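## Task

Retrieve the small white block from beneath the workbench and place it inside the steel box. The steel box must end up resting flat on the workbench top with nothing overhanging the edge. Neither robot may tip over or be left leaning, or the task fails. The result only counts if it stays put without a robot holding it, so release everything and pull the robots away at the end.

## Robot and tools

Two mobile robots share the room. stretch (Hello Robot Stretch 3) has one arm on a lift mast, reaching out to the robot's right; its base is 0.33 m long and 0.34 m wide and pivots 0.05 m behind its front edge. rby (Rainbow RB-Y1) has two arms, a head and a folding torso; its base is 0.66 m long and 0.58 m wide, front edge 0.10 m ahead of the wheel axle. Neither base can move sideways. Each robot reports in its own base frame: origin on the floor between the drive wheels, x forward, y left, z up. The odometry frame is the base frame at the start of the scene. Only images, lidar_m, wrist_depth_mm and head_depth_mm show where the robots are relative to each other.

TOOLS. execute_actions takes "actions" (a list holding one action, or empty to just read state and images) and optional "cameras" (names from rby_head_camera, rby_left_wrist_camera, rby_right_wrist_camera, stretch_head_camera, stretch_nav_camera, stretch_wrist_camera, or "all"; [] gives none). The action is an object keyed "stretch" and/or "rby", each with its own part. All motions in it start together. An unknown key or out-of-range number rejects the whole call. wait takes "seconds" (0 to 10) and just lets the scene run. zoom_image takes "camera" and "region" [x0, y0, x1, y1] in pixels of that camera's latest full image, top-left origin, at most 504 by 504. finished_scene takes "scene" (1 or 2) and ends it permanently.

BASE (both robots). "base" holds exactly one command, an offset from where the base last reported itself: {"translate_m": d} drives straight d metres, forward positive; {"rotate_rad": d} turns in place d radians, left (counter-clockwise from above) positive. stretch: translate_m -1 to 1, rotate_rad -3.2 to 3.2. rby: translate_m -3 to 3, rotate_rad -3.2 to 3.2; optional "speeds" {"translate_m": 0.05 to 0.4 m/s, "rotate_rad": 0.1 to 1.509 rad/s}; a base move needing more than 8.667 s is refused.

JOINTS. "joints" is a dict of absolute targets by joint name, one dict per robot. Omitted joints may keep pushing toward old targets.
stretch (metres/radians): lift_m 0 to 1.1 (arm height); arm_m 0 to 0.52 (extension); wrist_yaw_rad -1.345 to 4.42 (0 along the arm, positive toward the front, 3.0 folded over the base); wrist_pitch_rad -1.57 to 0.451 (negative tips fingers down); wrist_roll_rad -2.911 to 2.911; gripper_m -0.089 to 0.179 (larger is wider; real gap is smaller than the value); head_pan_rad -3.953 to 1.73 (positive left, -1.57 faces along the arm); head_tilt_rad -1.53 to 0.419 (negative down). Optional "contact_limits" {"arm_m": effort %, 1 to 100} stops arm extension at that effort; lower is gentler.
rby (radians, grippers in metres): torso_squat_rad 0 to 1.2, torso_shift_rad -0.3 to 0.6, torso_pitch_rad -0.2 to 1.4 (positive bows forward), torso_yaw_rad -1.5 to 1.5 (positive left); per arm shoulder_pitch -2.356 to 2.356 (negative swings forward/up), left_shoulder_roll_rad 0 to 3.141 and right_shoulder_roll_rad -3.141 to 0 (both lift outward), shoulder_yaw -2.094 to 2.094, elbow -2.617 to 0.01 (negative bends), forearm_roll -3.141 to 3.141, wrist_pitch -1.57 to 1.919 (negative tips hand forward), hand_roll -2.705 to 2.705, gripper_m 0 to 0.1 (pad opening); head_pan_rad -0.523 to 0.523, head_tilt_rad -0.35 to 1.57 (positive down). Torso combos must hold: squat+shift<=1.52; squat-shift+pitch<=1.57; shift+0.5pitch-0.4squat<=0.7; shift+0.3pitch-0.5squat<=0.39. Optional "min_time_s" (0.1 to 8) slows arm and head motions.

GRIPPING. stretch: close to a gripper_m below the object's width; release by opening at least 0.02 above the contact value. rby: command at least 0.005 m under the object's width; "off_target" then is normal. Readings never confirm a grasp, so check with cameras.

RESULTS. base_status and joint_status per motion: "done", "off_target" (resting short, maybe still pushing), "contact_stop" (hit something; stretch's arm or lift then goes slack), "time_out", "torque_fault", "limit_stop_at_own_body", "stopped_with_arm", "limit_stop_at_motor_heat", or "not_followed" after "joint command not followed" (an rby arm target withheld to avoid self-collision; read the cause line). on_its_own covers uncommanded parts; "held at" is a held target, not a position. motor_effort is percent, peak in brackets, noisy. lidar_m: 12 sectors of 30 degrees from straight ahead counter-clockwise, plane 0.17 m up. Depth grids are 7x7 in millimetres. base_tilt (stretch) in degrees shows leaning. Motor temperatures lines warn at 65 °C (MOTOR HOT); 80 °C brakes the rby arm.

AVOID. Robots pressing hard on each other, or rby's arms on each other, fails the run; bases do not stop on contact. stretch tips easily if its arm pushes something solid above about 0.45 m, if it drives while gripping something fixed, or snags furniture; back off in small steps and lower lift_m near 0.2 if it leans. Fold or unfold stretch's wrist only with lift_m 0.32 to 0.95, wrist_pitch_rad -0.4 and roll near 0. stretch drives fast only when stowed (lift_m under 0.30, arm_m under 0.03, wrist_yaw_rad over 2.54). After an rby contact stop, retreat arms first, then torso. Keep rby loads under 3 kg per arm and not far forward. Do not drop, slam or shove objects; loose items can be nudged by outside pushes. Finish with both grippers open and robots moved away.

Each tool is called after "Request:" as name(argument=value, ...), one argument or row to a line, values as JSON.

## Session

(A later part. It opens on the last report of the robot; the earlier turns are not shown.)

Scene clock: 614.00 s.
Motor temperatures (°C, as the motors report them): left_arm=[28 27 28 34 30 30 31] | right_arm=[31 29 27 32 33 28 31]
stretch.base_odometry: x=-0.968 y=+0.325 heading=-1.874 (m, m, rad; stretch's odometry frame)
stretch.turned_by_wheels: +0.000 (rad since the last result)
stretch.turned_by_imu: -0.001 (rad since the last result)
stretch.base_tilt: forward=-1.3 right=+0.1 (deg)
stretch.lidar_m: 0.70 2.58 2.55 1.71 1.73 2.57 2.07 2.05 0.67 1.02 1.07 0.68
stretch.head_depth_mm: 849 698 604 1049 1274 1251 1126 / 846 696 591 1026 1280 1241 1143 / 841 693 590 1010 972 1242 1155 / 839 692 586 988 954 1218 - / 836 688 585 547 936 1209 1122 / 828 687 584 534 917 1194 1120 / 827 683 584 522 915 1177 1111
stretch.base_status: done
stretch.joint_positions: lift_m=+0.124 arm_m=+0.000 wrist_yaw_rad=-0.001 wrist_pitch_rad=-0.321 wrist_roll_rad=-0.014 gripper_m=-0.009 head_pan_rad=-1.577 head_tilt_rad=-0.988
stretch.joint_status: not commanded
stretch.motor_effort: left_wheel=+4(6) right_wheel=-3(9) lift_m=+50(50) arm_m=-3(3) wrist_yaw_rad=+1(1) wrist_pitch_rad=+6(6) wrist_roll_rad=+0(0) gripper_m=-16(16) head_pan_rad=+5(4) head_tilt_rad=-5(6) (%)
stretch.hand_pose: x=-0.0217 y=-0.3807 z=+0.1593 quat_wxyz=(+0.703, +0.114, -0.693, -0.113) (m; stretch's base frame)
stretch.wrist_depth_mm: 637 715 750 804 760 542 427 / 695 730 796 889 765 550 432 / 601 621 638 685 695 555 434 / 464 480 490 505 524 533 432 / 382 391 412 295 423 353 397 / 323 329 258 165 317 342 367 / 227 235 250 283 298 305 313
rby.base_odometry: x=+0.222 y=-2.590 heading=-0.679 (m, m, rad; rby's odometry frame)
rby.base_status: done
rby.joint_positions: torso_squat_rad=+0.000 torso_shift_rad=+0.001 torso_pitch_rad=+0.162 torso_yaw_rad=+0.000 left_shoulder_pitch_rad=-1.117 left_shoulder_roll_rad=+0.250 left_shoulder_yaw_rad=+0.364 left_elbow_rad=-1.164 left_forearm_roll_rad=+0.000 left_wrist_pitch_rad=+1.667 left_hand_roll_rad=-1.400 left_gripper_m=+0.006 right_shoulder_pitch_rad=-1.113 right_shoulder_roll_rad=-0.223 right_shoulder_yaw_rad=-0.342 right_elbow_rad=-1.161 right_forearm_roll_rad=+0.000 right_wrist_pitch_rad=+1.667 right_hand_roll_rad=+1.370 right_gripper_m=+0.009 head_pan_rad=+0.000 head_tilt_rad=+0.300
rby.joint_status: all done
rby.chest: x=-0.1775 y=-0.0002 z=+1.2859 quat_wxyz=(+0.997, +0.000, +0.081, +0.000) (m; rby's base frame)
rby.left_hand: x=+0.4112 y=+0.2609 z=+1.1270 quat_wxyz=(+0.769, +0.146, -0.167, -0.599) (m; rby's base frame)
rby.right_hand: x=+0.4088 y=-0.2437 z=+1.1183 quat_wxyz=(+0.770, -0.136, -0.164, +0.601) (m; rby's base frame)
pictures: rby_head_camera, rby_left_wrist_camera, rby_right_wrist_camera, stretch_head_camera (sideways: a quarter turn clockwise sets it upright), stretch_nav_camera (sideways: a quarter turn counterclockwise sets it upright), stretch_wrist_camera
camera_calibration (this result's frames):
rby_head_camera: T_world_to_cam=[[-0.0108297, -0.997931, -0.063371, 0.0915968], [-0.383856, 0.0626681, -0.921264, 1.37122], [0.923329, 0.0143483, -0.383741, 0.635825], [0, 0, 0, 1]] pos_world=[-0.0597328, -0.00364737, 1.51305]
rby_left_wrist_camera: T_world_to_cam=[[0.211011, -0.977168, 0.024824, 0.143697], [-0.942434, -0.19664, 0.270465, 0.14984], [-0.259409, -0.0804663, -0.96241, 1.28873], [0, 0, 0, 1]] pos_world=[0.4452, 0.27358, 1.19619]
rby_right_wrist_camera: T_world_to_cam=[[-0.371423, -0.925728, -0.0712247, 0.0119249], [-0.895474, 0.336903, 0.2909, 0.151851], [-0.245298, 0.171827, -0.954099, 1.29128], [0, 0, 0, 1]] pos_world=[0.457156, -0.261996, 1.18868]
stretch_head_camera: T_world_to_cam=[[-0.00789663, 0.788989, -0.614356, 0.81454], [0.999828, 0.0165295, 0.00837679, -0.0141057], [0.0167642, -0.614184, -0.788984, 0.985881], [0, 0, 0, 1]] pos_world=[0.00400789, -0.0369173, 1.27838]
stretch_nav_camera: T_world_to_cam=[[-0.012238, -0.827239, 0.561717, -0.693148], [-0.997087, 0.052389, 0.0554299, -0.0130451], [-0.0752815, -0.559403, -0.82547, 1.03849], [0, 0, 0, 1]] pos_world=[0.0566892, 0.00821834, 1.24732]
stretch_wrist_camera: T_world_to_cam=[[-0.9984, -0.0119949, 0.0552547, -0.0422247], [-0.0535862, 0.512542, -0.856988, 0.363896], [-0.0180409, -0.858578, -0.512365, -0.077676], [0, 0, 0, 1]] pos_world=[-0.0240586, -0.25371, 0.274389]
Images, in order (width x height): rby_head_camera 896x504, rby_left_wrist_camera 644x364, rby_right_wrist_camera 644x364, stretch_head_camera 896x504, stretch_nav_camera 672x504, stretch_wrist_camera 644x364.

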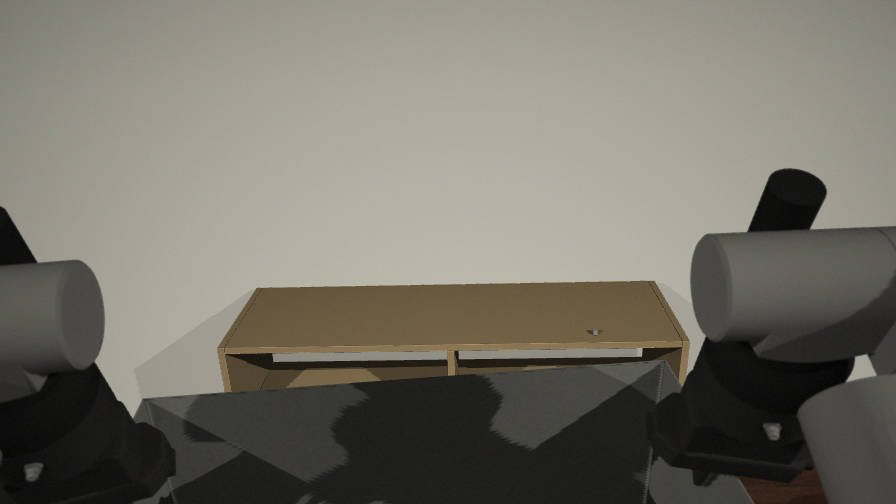

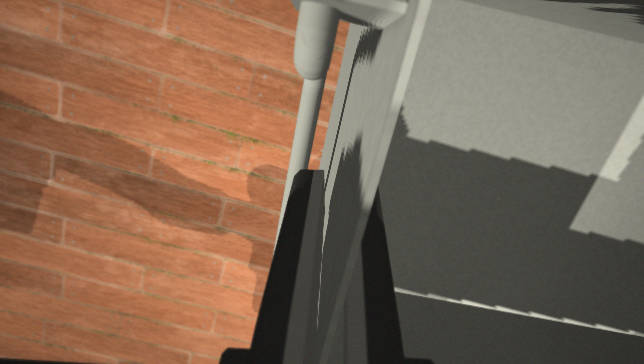

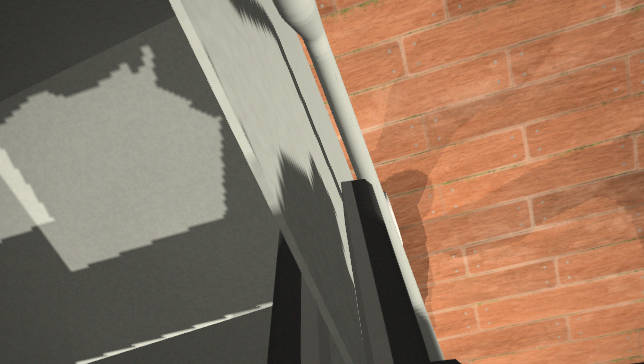

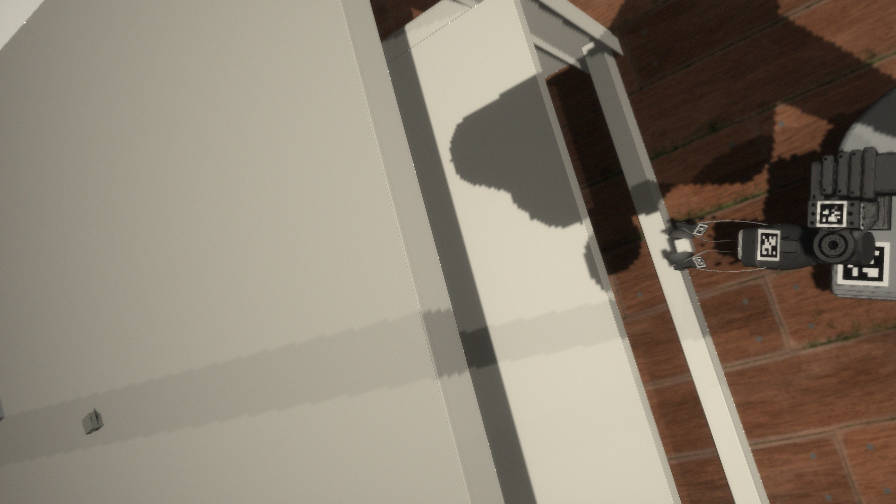

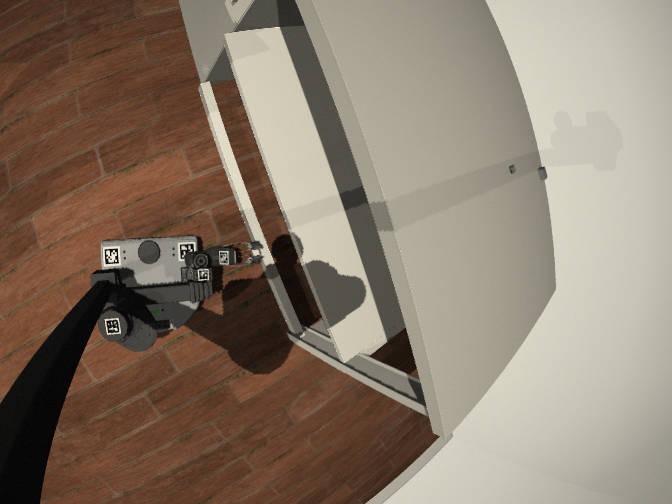

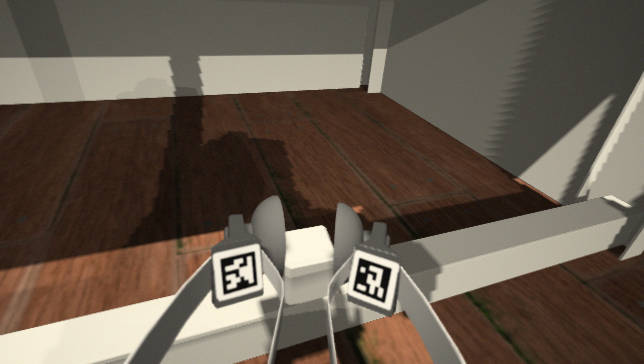

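Request:
execute_actions(
  actions=[
    {"rby": {"base": {"rotate_rad": -1.65}, "joints": {"head_tilt_rad": 0.2}}, "stretch": {"base": {"translate_m": -0.3}, "joints": {"lift_m": 0.5}}},
  ],
)

Scene clock: 631.03 s.
Motor temperatures (°C, as the motors report them): left_arm=[28 27 28 34 30 30 31] | right_arm=[31 30 27 33 33 29 31]
stretch.base_odometry: x=-0.878 y=+0.612 heading=-1.874 (m, m, rad; stretch's odometry frame)
stretch.turned_by_wheels: +0.000 (rad since the last result)
stretch.turned_by_imu: -0.001 (rad since the last result)
stretch.base_tilt: forward=-1.4 right=+0.1 (deg)
stretch.lidar_m: 0.97 2.85 2.74 1.87 4.45 2.22 1.79 1.76 1.54 0.56 1.18 1.01
stretch.head_depth_mm: 1376 1633 1804 1571 1387 1247 1127 / 1320 1457 1698 1577 1390 1258 - / 1239 694 648 970 1314 1253 - / 837 690 626 1049 1323 1235 - / 834 688 611 1040 1332 1234 1121 / 833 686 597 1036 1310 1228 1117 / 823 682 582 1037 960 1214 1109
stretch.base_status: done
stretch.joint_positions: lift_m=+0.499 arm_m=+0.000 wrist_yaw_rad=-0.001 wrist_pitch_rad=-0.320 wrist_roll_rad=-0.014 gripper_m=-0.009 head_pan_rad=-1.577 head_tilt_rad=-0.988
stretch.joint_status: all done
stretch.motor_effort: left_wheel=+4(5) right_wheel=-4(8) lift_m=+50(52) arm_m=-3(2) wrist_yaw_rad=+1(1) wrist_pitch_rad=+6(7) wrist_roll_rad=+0(0) gripper_m=-18(16) head_pan_rad=+4(5) head_tilt_rad=-5(5) (%)
stretch.hand_pose: x=-0.0217 y=-0.3808 z=+0.5345 quat_wxyz=(+0.703, +0.113, -0.693, -0.113) (m; stretch's base frame)
stretch.wrist_depth_mm: 776 818 889 - 334 - - / 681 734 769 - 362 - - / 497 503 526 554 406 - - / 380 392 402 416 - - - / 308 315 334 259 989 - - / 289 765 763 165 850 864 871 / 667 673 696 657 713 745 747
rby.base_odometry: x=+0.222 y=-2.589 heading=-2.328 (m, m, rad; rby's odometry frame)
rby.base_status: done
rby.joint_positions: torso_squat_rad=+0.000 torso_shift_rad=+0.001 torso_pitch_rad=+0.162 torso_yaw_rad=+0.000 left_shoulder_pitch_rad=-1.117 left_shoulder_roll_rad=+0.249 left_shoulder_yaw_rad=+0.364 left_elbow_rad=-1.164 left_forearm_roll_rad=+0.000 left_wrist_pitch_rad=+1.667 left_hand_roll_rad=-1.400 left_gripper_m=+0.006 right_shoulder_pitch_rad=-1.113 right_shoulder_roll_rad=-0.223 right_shoulder_yaw_rad=-0.342 right_elbow_rad=-1.161 right_forearm_roll_rad=+0.000 right_wrist_pitch_rad=+1.667 right_hand_roll_rad=+1.370 right_gripper_m=+0.009 head_pan_rad=+0.000 head_tilt_rad=+0.200
rby.joint_status: all done
rby.chest: x=-0.1775 y=-0.0002 z=+1.2859 quat_wxyz=(+0.997, +0.000, +0.081, +0.000) (m; rby's base frame)
rby.left_hand: x=+0.4112 y=+0.2610 z=+1.1270 quat_wxyz=(+0.769, +0.146, -0.167, -0.599) (m; rby's base frame)
rby.right_hand: x=+0.4088 y=-0.2436 z=+1.1183 quat_wxyz=(+0.770, -0.136, -0.164, +0.601) (m; rby's base frame)
pictures: rby_head_camera, rby_left_wrist_camera, rby_right_wrist_camera, stretch_head_camera (sideways: a quarter turn clockwise sets it upright), stretch_nav_camera (sideways: a quarter turn counterclockwise sets it upright), stretch_wrist_camera
camera_calibration (this result's frames):
rby_head_camera: T_world_to_cam=[[-0.00447245, -0.997931, -0.0641393, 0.0935307], [-0.289965, 0.0626785, -0.954983, 1.43271], [0.957027, 0.014327, -0.289645, 0.500746], [0, 0, 0, 1]] pos_world=[-0.0633743, -0.00363692, 1.51925]
rby_left_wrist_camera: T_world_to_cam=[[0.211051, -0.97716, 0.0248047, 0.143724], [-0.942422, -0.196682, 0.270474, 0.149836], [-0.259418, -0.0804604, -0.962408, 1.2887], [0, 0, 0, 1]] pos_world=[0.445188, 0.2736, 1.19616]
rby_right_wrist_camera: T_world_to_cam=[[-0.371332, -0.92576, -0.0712783, 0.0120096], [-0.895516, 0.336804, 0.290885, 0.151856], [-0.245283, 0.171846, -0.954099, 1.29127], [0, 0, 0, 1]] pos_world=[0.457175, -0.261927, 1.18868]
stretch_head_camera: T_world_to_cam=[[-0.00791093, 0.788989, -0.614356, 0.81454], [0.999828, 0.0165476, 0.00837678, -0.0141057], [0.0167753, -0.614184, -0.788984, 0.985881], [0, 0, 0, 1]] pos_world=[0.00400856, -0.0369173, 1.27838]
stretch_nav_camera: T_world_to_cam=[[-0.012223, -0.827239, 0.561718, -0.693148], [-0.997088, 0.052371, 0.0554298, -0.0130451], [-0.0752714, -0.559404, -0.82547, 1.03849], [0, 0, 0, 1]] pos_world=[0.0566891, 0.00821925, 1.24732]
stretch_wrist_camera: T_world_to_cam=[[-0.9984, -0.0119563, 0.0552642, -0.0629461], [-0.053588, 0.511907, -0.857368, 0.685424], [-0.0180391, -0.858958, -0.511728, 0.114006], [0, 0, 0, 1]] pos_world=[-0.0240584, -0.253699, 0.649479]
Images, in order (width x height): rby_head_camera 896x504, rby_left_wrist_camera 644x364, rby_right_wrist_camera 644x364, stretch_head_camera 896x504, stretch_nav_camera 672x504, stretch_wrist_camera 644x364.

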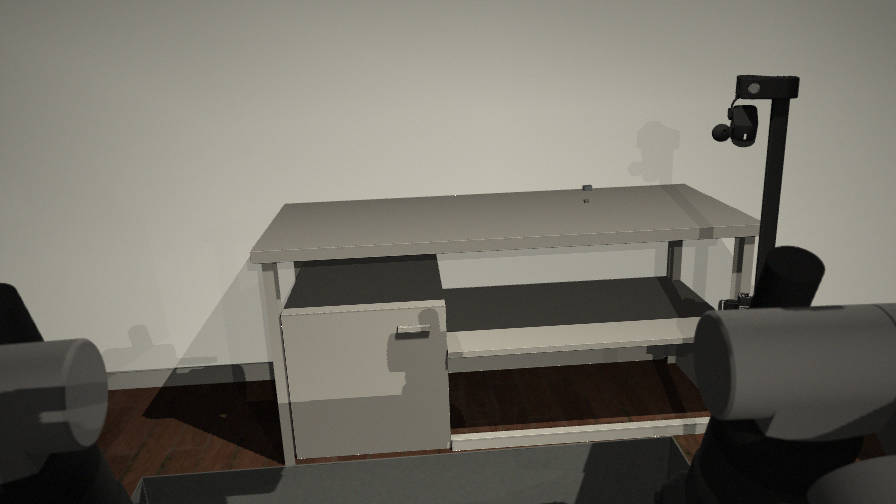

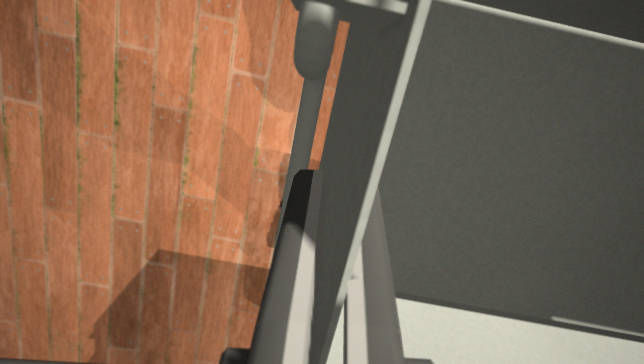

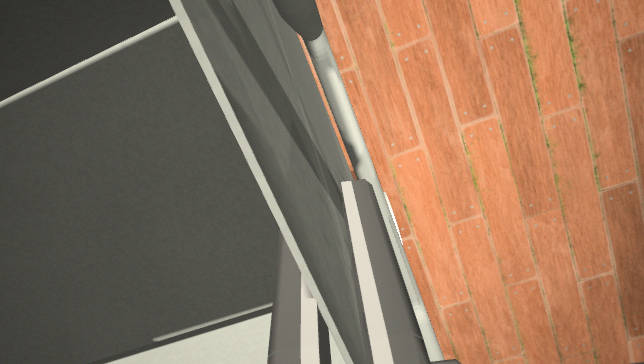

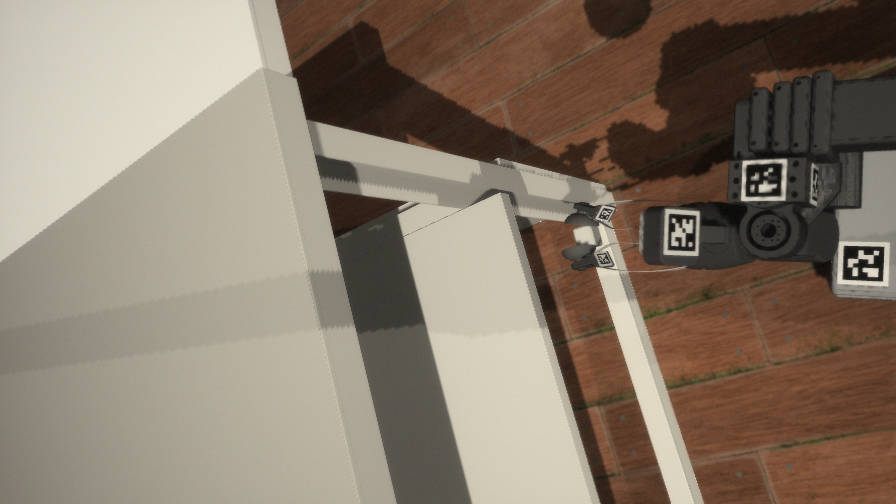

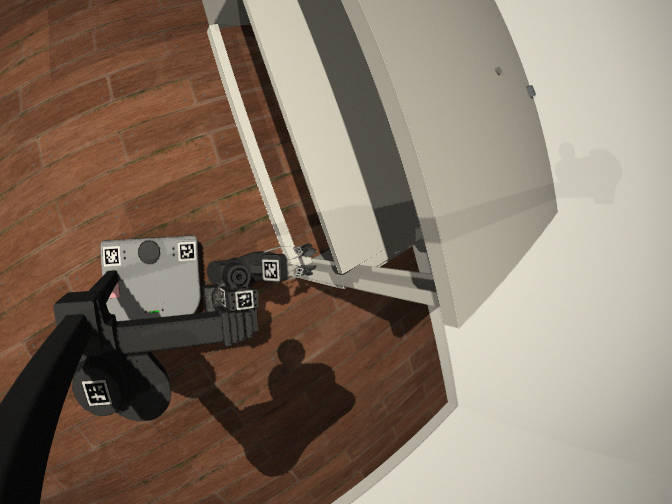

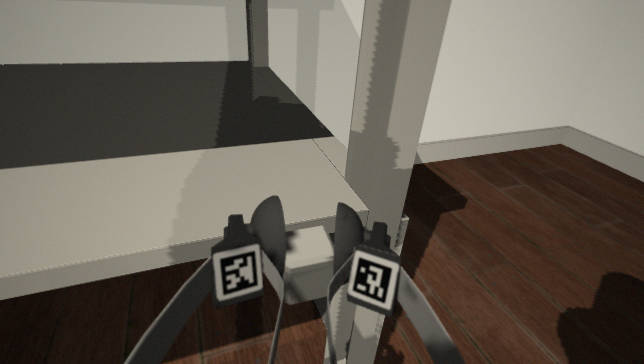

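Request:
execute_actions(
  actions=[
    {"rby": {"base": {"translate_m": 1.85}, "joints": {"head_tilt_rad": 0.6}}, "stretch": {"base": {"rotate_rad": 0.23}, "joints": {"lift_m": 1.1, "head_pan_rad": -0.45, "head_tilt_rad": -0.45}}},
  ],
)

Scene clock: 664.60 s.
Motor temperatures (°C, as the motors report them): left_arm=[28 27 28 34 30 30 31] | right_arm=[32 30 27 33 33 29 31]
stretch.base_odometry: x=-0.878 y=+0.612 heading=-1.644 (m, m, rad; stretch's odometry frame)
stretch.turned_by_wheels: +0.230 (rad since the last result)
stretch.turned_by_imu: +0.225 (rad since the last result)
stretch.base_tilt: forward=-1.5 right=+0.2 (deg)
stretch.lidar_m: 0.59 0.66 3.48 4.63 2.98 1.93 1.76 1.80 0.56 0.82 1.19 0.97
stretch.head_depth_mm: 1374 1430 1473 1092 772 643 971 / 1522 1606 1592 1087 768 1140 963 / 1710 1792 776 822 829 1168 1043 / 1811 615 699 761 1161 1180 1319 / 589 611 1087 728 1320 1412 1391 / 2515 558 865 958 1651 1663 1405 / 2410 541 1047 2891 2197 1709 1398
stretch.base_status: done
stretch.joint_positions: lift_m=+1.098 arm_m=+0.000 wrist_yaw_rad=-0.001 wrist_pitch_rad=-0.320 wrist_roll_rad=-0.014 gripper_m=-0.009 head_pan_rad=-0.457 head_tilt_rad=-0.458
stretch.joint_status: all done
stretch.motor_effort: left_wheel=-5(8) right_wheel=+5(9) lift_m=+50(52) arm_m=-3(3) wrist_yaw_rad=+1(0) wrist_pitch_rad=+6(6) wrist_roll_rad=+0(0) gripper_m=-16(16) head_pan_rad=+5(52) head_tilt_rad=+4(32) (%)
stretch.hand_pose: x=-0.0217 y=-0.3809 z=+1.1337 quat_wxyz=(+0.703, +0.113, -0.693, -0.112) (m; stretch's base frame)
stretch.wrist_depth_mm: 819 836 874 928 949 998 - / 892 937 934 - - - - / 828 872 891 962 - - - / 655 685 709 715 - - - / 540 557 580 385 639 - - / 459 470 446 165 501 - - / 398 404 411 414 417 462 -
rby.base_odometry: x=-1.048 y=-3.934 heading=-2.328 (m, m, rad; rby's odometry frame)
rby.base_status: done
rby.joint_positions: torso_squat_rad=+0.000 torso_shift_rad=+0.001 torso_pitch_rad=+0.162 torso_yaw_rad=+0.000 left_shoulder_pitch_rad=-1.117 left_shoulder_roll_rad=+0.249 left_shoulder_yaw_rad=+0.364 left_elbow_rad=-1.164 left_forearm_roll_rad=+0.000 left_wrist_pitch_rad=+1.667 left_hand_roll_rad=-1.400 left_gripper_m=+0.006 right_shoulder_pitch_rad=-1.113 right_shoulder_roll_rad=-0.223 right_shoulder_yaw_rad=-0.342 right_elbow_rad=-1.161 right_forearm_roll_rad=+0.000 right_wrist_pitch_rad=+1.667 right_hand_roll_rad=+1.370 right_gripper_m=+0.009 head_pan_rad=+0.000 head_tilt_rad=+0.600
rby.joint_status: all done
rby.chest: x=-0.1773 y=-0.0002 z=+1.2859 quat_wxyz=(+0.997, +0.000, +0.081, +0.000) (m; rby's base frame)
rby.left_hand: x=+0.4113 y=+0.2610 z=+1.1268 quat_wxyz=(+0.769, +0.146, -0.166, -0.599) (m; rby's base frame)
rby.right_hand: x=+0.4089 y=-0.2436 z=+1.1181 quat_wxyz=(+0.770, -0.136, -0.164, +0.601) (m; rby's base frame)
pictures: rby_head_camera, rby_left_wrist_camera, rby_right_wrist_camera, stretch_head_camera (sideways: a quarter turn clockwise sets it upright), stretch_nav_camera (sideways: a quarter turn counterclockwise sets it upright), stretch_wrist_camera
camera_calibration (this result's frames):
rby_head_camera: T_world_to_cam=[[-0.0288205, -0.997938, -0.0573508, 0.0804829], [-0.639176, 0.0625106, -0.766516, 1.1108], [0.76852, 0.0145659, -0.63966, 0.995241], [0, 0, 0, 1]] pos_world=[-0.052545, -0.00361654, 1.49268]
rby_left_wrist_camera: T_world_to_cam=[[0.211075, -0.977157, 0.0247394, 0.143781], [-0.942345, -0.196702, 0.270728, 0.149672], [-0.259678, -0.0804572, -0.962338, 1.28856], [0, 0, 0, 1]] pos_world=[0.445304, 0.273611, 1.19595]
rby_right_wrist_camera: T_world_to_cam=[[-0.371358, -0.925758, -0.0711713, 0.0119171], [-0.895428, 0.336808, 0.29115, 0.151668], [-0.245563, 0.17185, -0.954026, 1.29113], [0, 0, 0, 1]] pos_world=[0.457288, -0.261931, 1.18846]
stretch_head_camera: T_world_to_cam=[[-0.337963, 0.152131, -0.928783, 1.22645], [0.419983, 0.907522, -0.00417392, 0.00576952], [0.842256, -0.391484, -0.370601, 0.436566], [0, 0, 0, 1]] pos_world=[0.0443698, -0.0209076, 1.30092]
stretch_nav_camera: T_world_to_cam=[[0.382755, -0.196345, 0.902744, -1.14005], [-0.501265, -0.864949, 0.0244074, 0.0242901], [0.776036, -0.461856, -0.429484, 0.518208], [0, 0, 0, 1]] pos_world=[0.0463884, 0.0365043, 1.25115]
stretch_wrist_camera: T_world_to_cam=[[-0.998398, -0.0121105, 0.055268, -0.0960825], [-0.0536753, 0.511658, -0.857511, 1.19922], [-0.0178934, -0.859104, -0.511488, 0.420273], [0, 0, 0, 1]] pos_world=[-0.0240399, -0.253696, 1.24862]
Images, in order (width x height): rby_head_camera 896x504, rby_left_wrist_camera 644x364, rby_right_wrist_camera 644x364, stretch_head_camera 896x504, stretch_nav_camera 672x504, stretch_wrist_camera 644x364.

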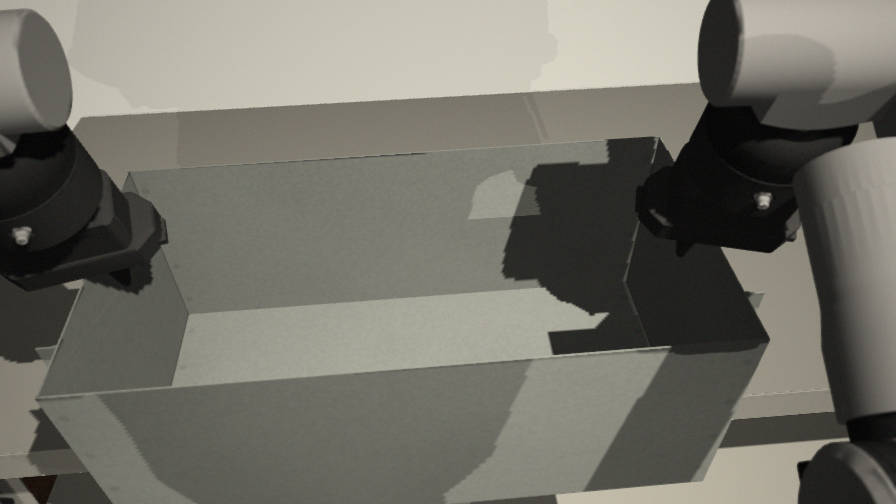

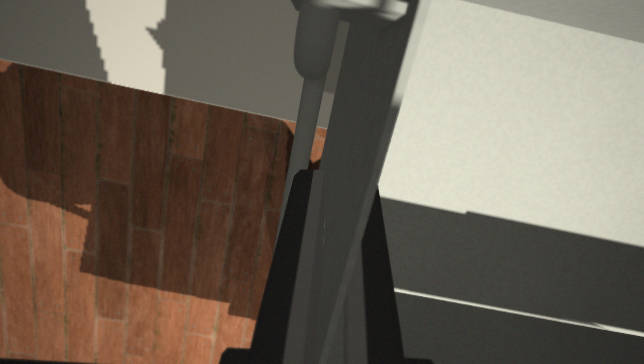

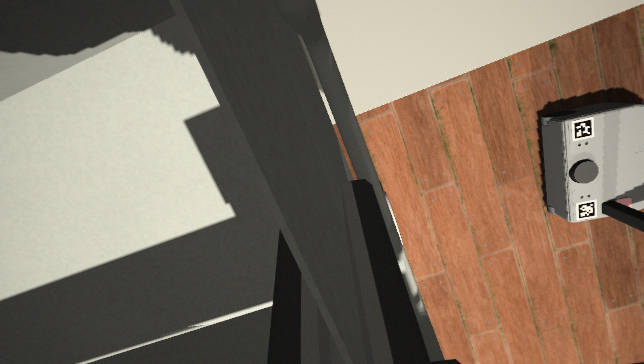

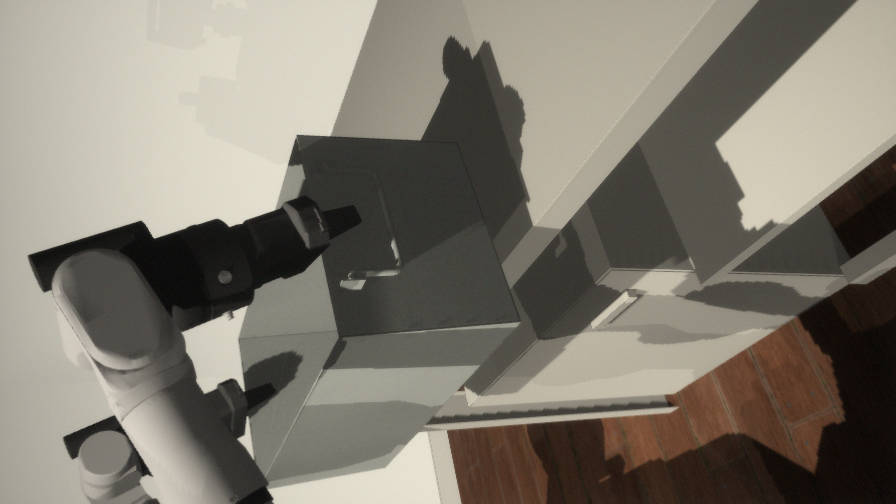

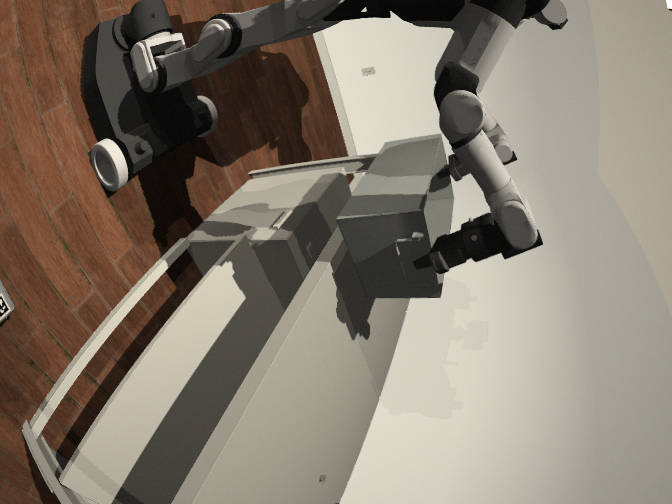

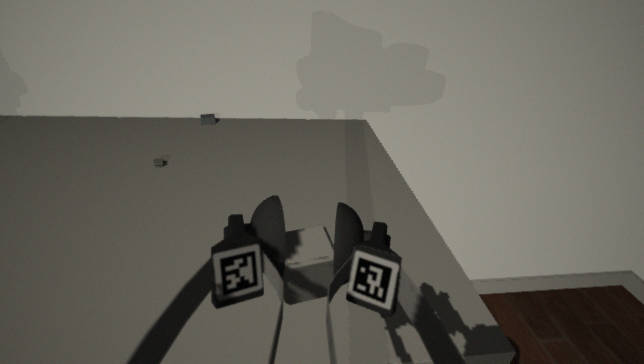

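Request:
execute_actions(
  actions=[
    {"rby": {"base": {"translate_m": 0.245}, "joints": {"head_tilt_rad": 0.75}}, "stretch": {"base": {"translate_m": 0.13}, "joints": {"wrist_pitch_rad": 0.0, "head_pan_rad": -0.7, "head_tilt_rad": -0.5}}},
  ],
)

Scene clock: 681.57 s.
Motor temperatures (°C, as the motors report them): left_arm=[28 27 28 34 30 30 31] | right_arm=[32 30 27 33 33 29 31]
stretch.base_odometry: x=-0.888 y=+0.482 heading=-1.644 (m, m, rad; stretch's odometry frame)
stretch.turned_by_wheels: +0.000 (rad since the last result)
stretch.turned_by_imu: -0.002 (rad since the last result)
stretch.base_tilt: forward=-1.4 right=+0.0 (deg)
stretch.lidar_m: 0.49 0.53 2.98 4.64 3.19 2.07 1.89 1.93 0.62 1.15 1.14 0.49
stretch.head_depth_mm: 1135 1195 1260 1011 732 575 920 / 1218 1276 880 948 727 610 939 / 582 651 756 856 722 1069 932 / 602 1012 733 783 728 1123 976 / 1541 544 803 880 810 1091 1242 / 1714 476 887 927 1093 1143 1282 / 935 453 1016 1018 1222 1391 1367
stretch.base_status: done
stretch.joint_positions: lift_m=+1.098 arm_m=+0.000 wrist_yaw_rad=-0.001 wrist_pitch_rad=-0.024 wrist_roll_rad=-0.014 gripper_m=-0.009 head_pan_rad=-0.693 head_tilt_rad=-0.493
stretch.joint_status: all done
stretch.motor_effort: left_wheel=-5(7) right_wheel=+4(8) lift_m=+50(49) arm_m=-3(2) wrist_yaw_rad=+0(0) wrist_pitch_rad=+8(9) wrist_roll_rad=+0(0) gripper_m=-17(17) head_pan_rad=-3(27) head_tilt_rad=-3(8) (%)
stretch.hand_pose: x=-0.0216 y=-0.4008 z=+1.2070 quat_wxyz=(+0.712, +0.008, -0.702, -0.009) (m; stretch's base frame)
stretch.wrist_depth_mm: 813 841 878 896 952 975 - / 846 859 911 963 987 - - / 877 879 897 970 - - - / 903 956 974 - - - - / 915 941 1000 - - - - / 703 708 665 166 816 - - / 558 574 586 595 606 - -
rby.base_odometry: x=-1.216 y=-4.112 heading=-2.328 (m, m, rad; rby's odometry frame)
rby.base_status: done
rby.joint_positions: torso_squat_rad=+0.000 torso_shift_rad=+0.001 torso_pitch_rad=+0.162 torso_yaw_rad=+0.000 left_shoulder_pitch_rad=-1.117 left_shoulder_roll_rad=+0.249 left_shoulder_yaw_rad=+0.364 left_elbow_rad=-1.164 left_forearm_roll_rad=+0.000 left_wrist_pitch_rad=+1.667 left_hand_roll_rad=-1.400 left_gripper_m=+0.006 right_shoulder_pitch_rad=-1.113 right_shoulder_roll_rad=-0.223 right_shoulder_yaw_rad=-0.342 right_elbow_rad=-1.161 right_forearm_roll_rad=+0.000 right_wrist_pitch_rad=+1.667 right_hand_roll_rad=+1.370 right_gripper_m=+0.009 head_pan_rad=+0.000 head_tilt_rad=+0.750
rby.joint_status: all done
rby.chest: x=-0.1773 y=-0.0002 z=+1.2859 quat_wxyz=(+0.997, +0.000, +0.081, +0.000) (m; rby's base frame)
rby.left_hand: x=+0.4113 y=+0.2610 z=+1.1268 quat_wxyz=(+0.769, +0.146, -0.166, -0.599) (m; rby's base frame)
rby.right_hand: x=+0.4089 y=-0.2436 z=+1.1180 quat_wxyz=(+0.770, -0.136, -0.164, +0.601) (m; rby's base frame)
pictures: rby_head_camera, rby_left_wrist_camera, rby_right_wrist_camera, stretch_head_camera (sideways: a quarter turn clockwise sets it upright), stretch_nav_camera (sideways: a quarter turn counterclockwise sets it upright), stretch_wrist_camera
camera_calibration (this result's frames):
rby_head_camera: T_world_to_cam=[[-0.0369606, -0.997942, -0.0523933, 0.0721443], [-0.746575, 0.0624258, -0.662366, 0.943464], [0.664274, 0.0146341, -0.747346, 1.14172], [0, 0, 0, 1]] pos_world=[-0.0513786, -0.00360864, 1.48196]
rby_left_wrist_camera: T_world_to_cam=[[0.211092, -0.977154, 0.0247194, 0.143805], [-0.942318, -0.196715, 0.270813, 0.149586], [-0.259763, -0.0804599, -0.962314, 1.28852], [0, 0, 0, 1]] pos_world=[0.445312, 0.27362, 1.1959]
rby_right_wrist_camera: T_world_to_cam=[[-0.371374, -0.925754, -0.0711397, 0.0118811], [-0.895401, 0.336819, 0.291223, 0.151596], [-0.24564, 0.171851, -0.954006, 1.2911], [0, 0, 0, 1]] pos_world=[0.457296, -0.261938, 1.18841]
stretch_head_camera: T_world_to_cam=[[-0.318303, 0.247773, -0.915037, 1.20839], [0.620194, 0.784442, -0.003329, 0.00344805], [0.716968, -0.56856, -0.403357, 0.479956], [0, 0, 0, 1]] pos_world=[0.038381, -0.0292262, 1.29932]
stretch_nav_camera: T_world_to_cam=[[0.350791, -0.300609, 0.886893, -1.11918], [-0.688689, -0.724561, 0.0268085, 0.0223085], [0.63455, -0.620198, -0.461196, 0.560335], [0, 0, 0, 1]] pos_world=[0.0524014, 0.027247, 1.25042]
stretch_wrist_camera: T_world_to_cam=[[-0.998386, 0.00434823, 0.0566255, -0.0953723], [-0.0539472, 0.239008, -0.969518, 1.2982], [-0.0177496, -0.971008, -0.238388, 0.0661652], [0, 0, 0, 1]] pos_world=[-0.0240096, -0.245619, 1.2798]
Images, in order (width x height): rby_head_camera 896x504, rby_left_wrist_camera 644x364, rby_right_wrist_camera 644x364, stretch_head_camera 896x504, stretch_nav_camera 672x504, stretch_wrist_camera 644x364.

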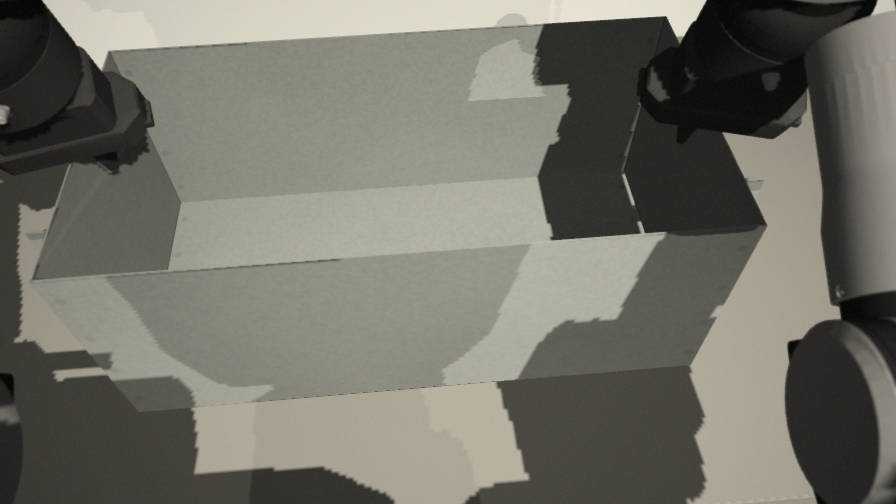

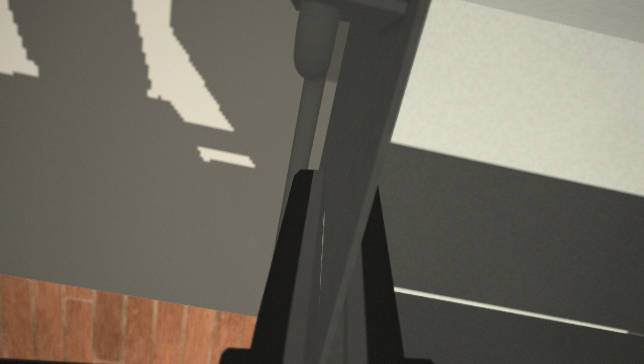

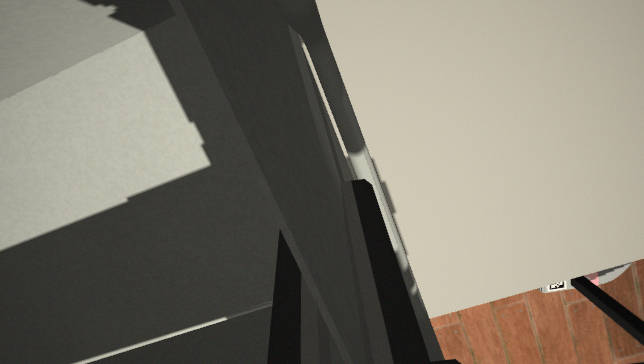

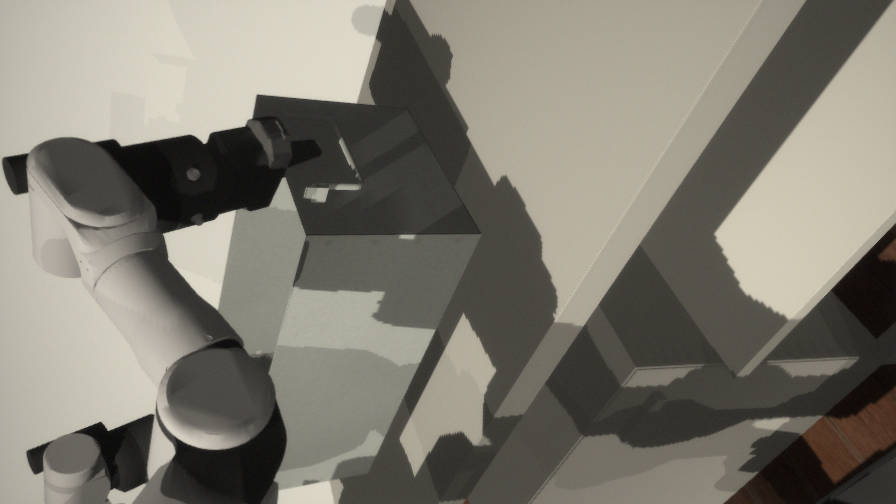

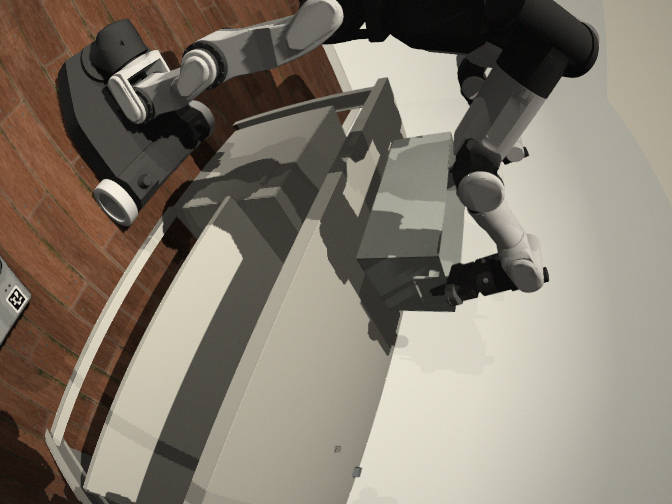

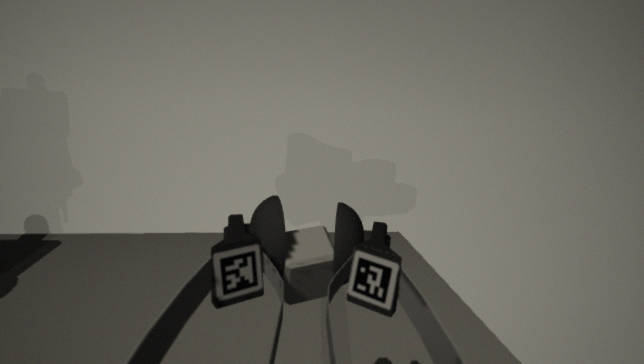

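Request:
execute_actions(
  actions=[
    {"rby": {"joints": {"torso_pitch_rad": 0.222}}},
  ],
  cameras=["rby_left_wrist_camera", "rby_right_wrist_camera", "stretch_head_camera", "rby_head_camera"],
)

Scene clock: 697.30 s.
Motor temperatures (°C, as the motors report them): left_arm=[28 27 28 34 30 30 31] | right_arm=[32 30 27 33 33 29 31]
stretch.base_odometry: x=-0.888 y=+0.482 heading=-1.644 (m, m, rad; stretch's odometry frame)
stretch.turned_by_wheels: +0.000 (rad since the last result)
stretch.turned_by_imu: -0.001 (rad since the last result)
stretch.base_tilt: forward=-1.4 right=+0.1 (deg)
stretch.lidar_m: 0.49 0.53 2.98 4.64 3.19 2.07 1.90 1.94 0.62 1.15 1.14 0.49
stretch.head_depth_mm: 1130 1191 1265 1009 729 574 918 / 1213 1270 910 928 726 609 935 / 652 654 762 845 724 1064 936 / 1402 591 1014 784 726 1129 978 / 1559 562 826 861 808 1087 1243 / 1717 492 871 926 1098 1144 1283 / 1797 460 1004 1020 1224 1389 1362
stretch.base_status: not commanded
stretch.joint_positions: lift_m=+1.098 arm_m=+0.000 wrist_yaw_rad=-0.001 wrist_pitch_rad=-0.024 wrist_roll_rad=-0.014 gripper_m=-0.009 head_pan_rad=-0.693 head_tilt_rad=-0.493
stretch.joint_status: not commanded
stretch.motor_effort: left_wheel=-5(5) right_wheel=+4(5) lift_m=+50(50) arm_m=-3(3) wrist_yaw_rad=+1(1) wrist_pitch_rad=+8(8) wrist_roll_rad=+0(0) gripper_m=-17(17) head_pan_rad=-4(4) head_tilt_rad=-2(3) (%)
stretch.hand_pose: x=-0.0216 y=-0.4008 z=+1.2070 quat_wxyz=(+0.712, +0.008, -0.702, -0.009) (m; stretch's base frame)
stretch.wrist_depth_mm: 822 850 890 906 945 975 - / 838 868 880 938 962 - - / 861 872 924 996 - - - / 898 924 961 - - - - / 913 935 975 - - - - / 701 715 666 165 804 - - / 562 568 585 600 618 - -
rby.base_odometry: x=-1.216 y=-4.112 heading=-2.328 (m, m, rad; rby's odometry frame)
rby.base_status: not commanded
rby.joint_positions: torso_squat_rad=+0.000 torso_shift_rad=+0.001 torso_pitch_rad=+0.224 torso_yaw_rad=+0.000 left_shoulder_pitch_rad=-1.117 left_shoulder_roll_rad=+0.249 left_shoulder_yaw_rad=+0.364 left_elbow_rad=-1.164 left_forearm_roll_rad=+0.000 left_wrist_pitch_rad=+1.667 left_hand_roll_rad=-1.400 left_gripper_m=+0.006 right_shoulder_pitch_rad=-1.113 right_shoulder_roll_rad=-0.223 right_shoulder_yaw_rad=-0.342 right_elbow_rad=-1.161 right_forearm_roll_rad=+0.000 right_wrist_pitch_rad=+1.666 right_hand_roll_rad=+1.370 right_gripper_m=+0.009 head_pan_rad=+0.000 head_tilt_rad=+0.750
rby.joint_status: all done
rby.chest: x=-0.1585 y=-0.0002 z=+1.2822 quat_wxyz=(+0.994, +0.000, +0.112, +0.000) (m; rby's base frame)
rby.left_hand: x=+0.4191 y=+0.2610 z=+1.0870 quat_wxyz=(+0.774, +0.127, -0.143, -0.603) (m; rby's base frame)
rby.right_hand: x=+0.4162 y=-0.2436 z=+1.0784 quat_wxyz=(+0.775, -0.118, -0.140, +0.605) (m; rby's base frame)
pictures: rby_head_camera, rby_left_wrist_camera, rby_right_wrist_camera, stretch_head_camera (sideways: a quarter turn clockwise sets it upright)
camera_calibration (this result's frames):
rby_head_camera: T_world_to_cam=[[-0.0401292, -0.997942, -0.0500065, 0.0690837], [-0.786122, 0.0624244, -0.614911, 0.887945], [0.616768, 0.0146353, -0.787009, 1.1698], [0, 0, 0, 1]] pos_world=[-0.020692, -0.00360837, 1.47011]
rby_left_wrist_camera: T_world_to_cam=[[0.212218, -0.977153, 0.0116276, 0.156893], [-0.923795, -0.196721, 0.328486, 0.0973], [-0.318694, -0.0804522, -0.944437, 1.25755], [0, 0, 0, 1]] pos_world=[0.457363, 0.273623, 1.15389]
rby_right_wrist_camera: T_world_to_cam=[[-0.375057, -0.925755, -0.0480686, -0.0115682], [-0.875711, 0.33682, 0.345952, 0.102465], [-0.304076, 0.171846, -0.93702, 1.26111], [0, 0, 0, 1]] pos_world=[0.468864, -0.261938, 1.14568]
stretch_head_camera: T_world_to_cam=[[-0.318303, 0.247772, -0.915037, 1.20839], [0.620194, 0.784442, -0.003329, 0.00344805], [0.716968, -0.56856, -0.403357, 0.479956], [0, 0, 0, 1]] pos_world=[0.038381, -0.0292262, 1.29932]
Images, in order (width x height): rby_head_camera 896x504, rby_left_wrist_camera 644x364, rby_right_wrist_camera 644x364, stretch_head_camera 896x504.

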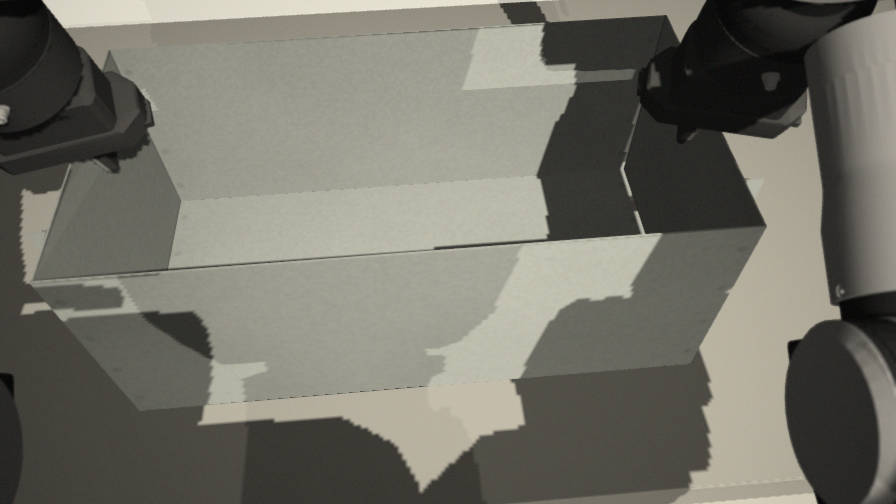

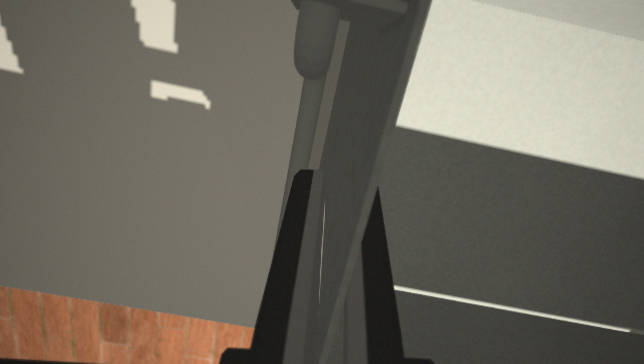

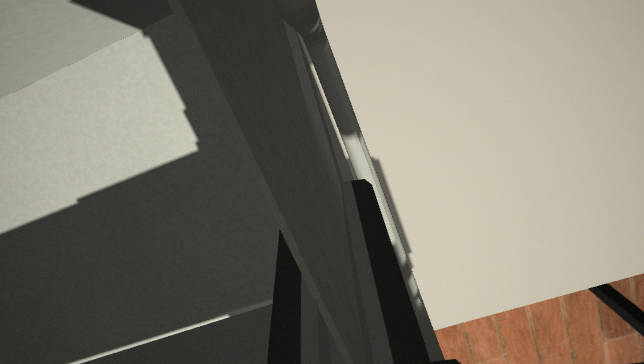

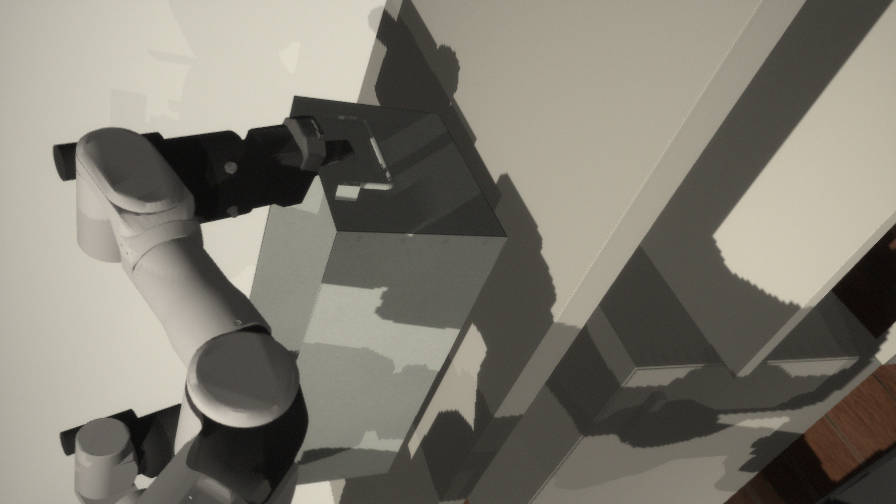

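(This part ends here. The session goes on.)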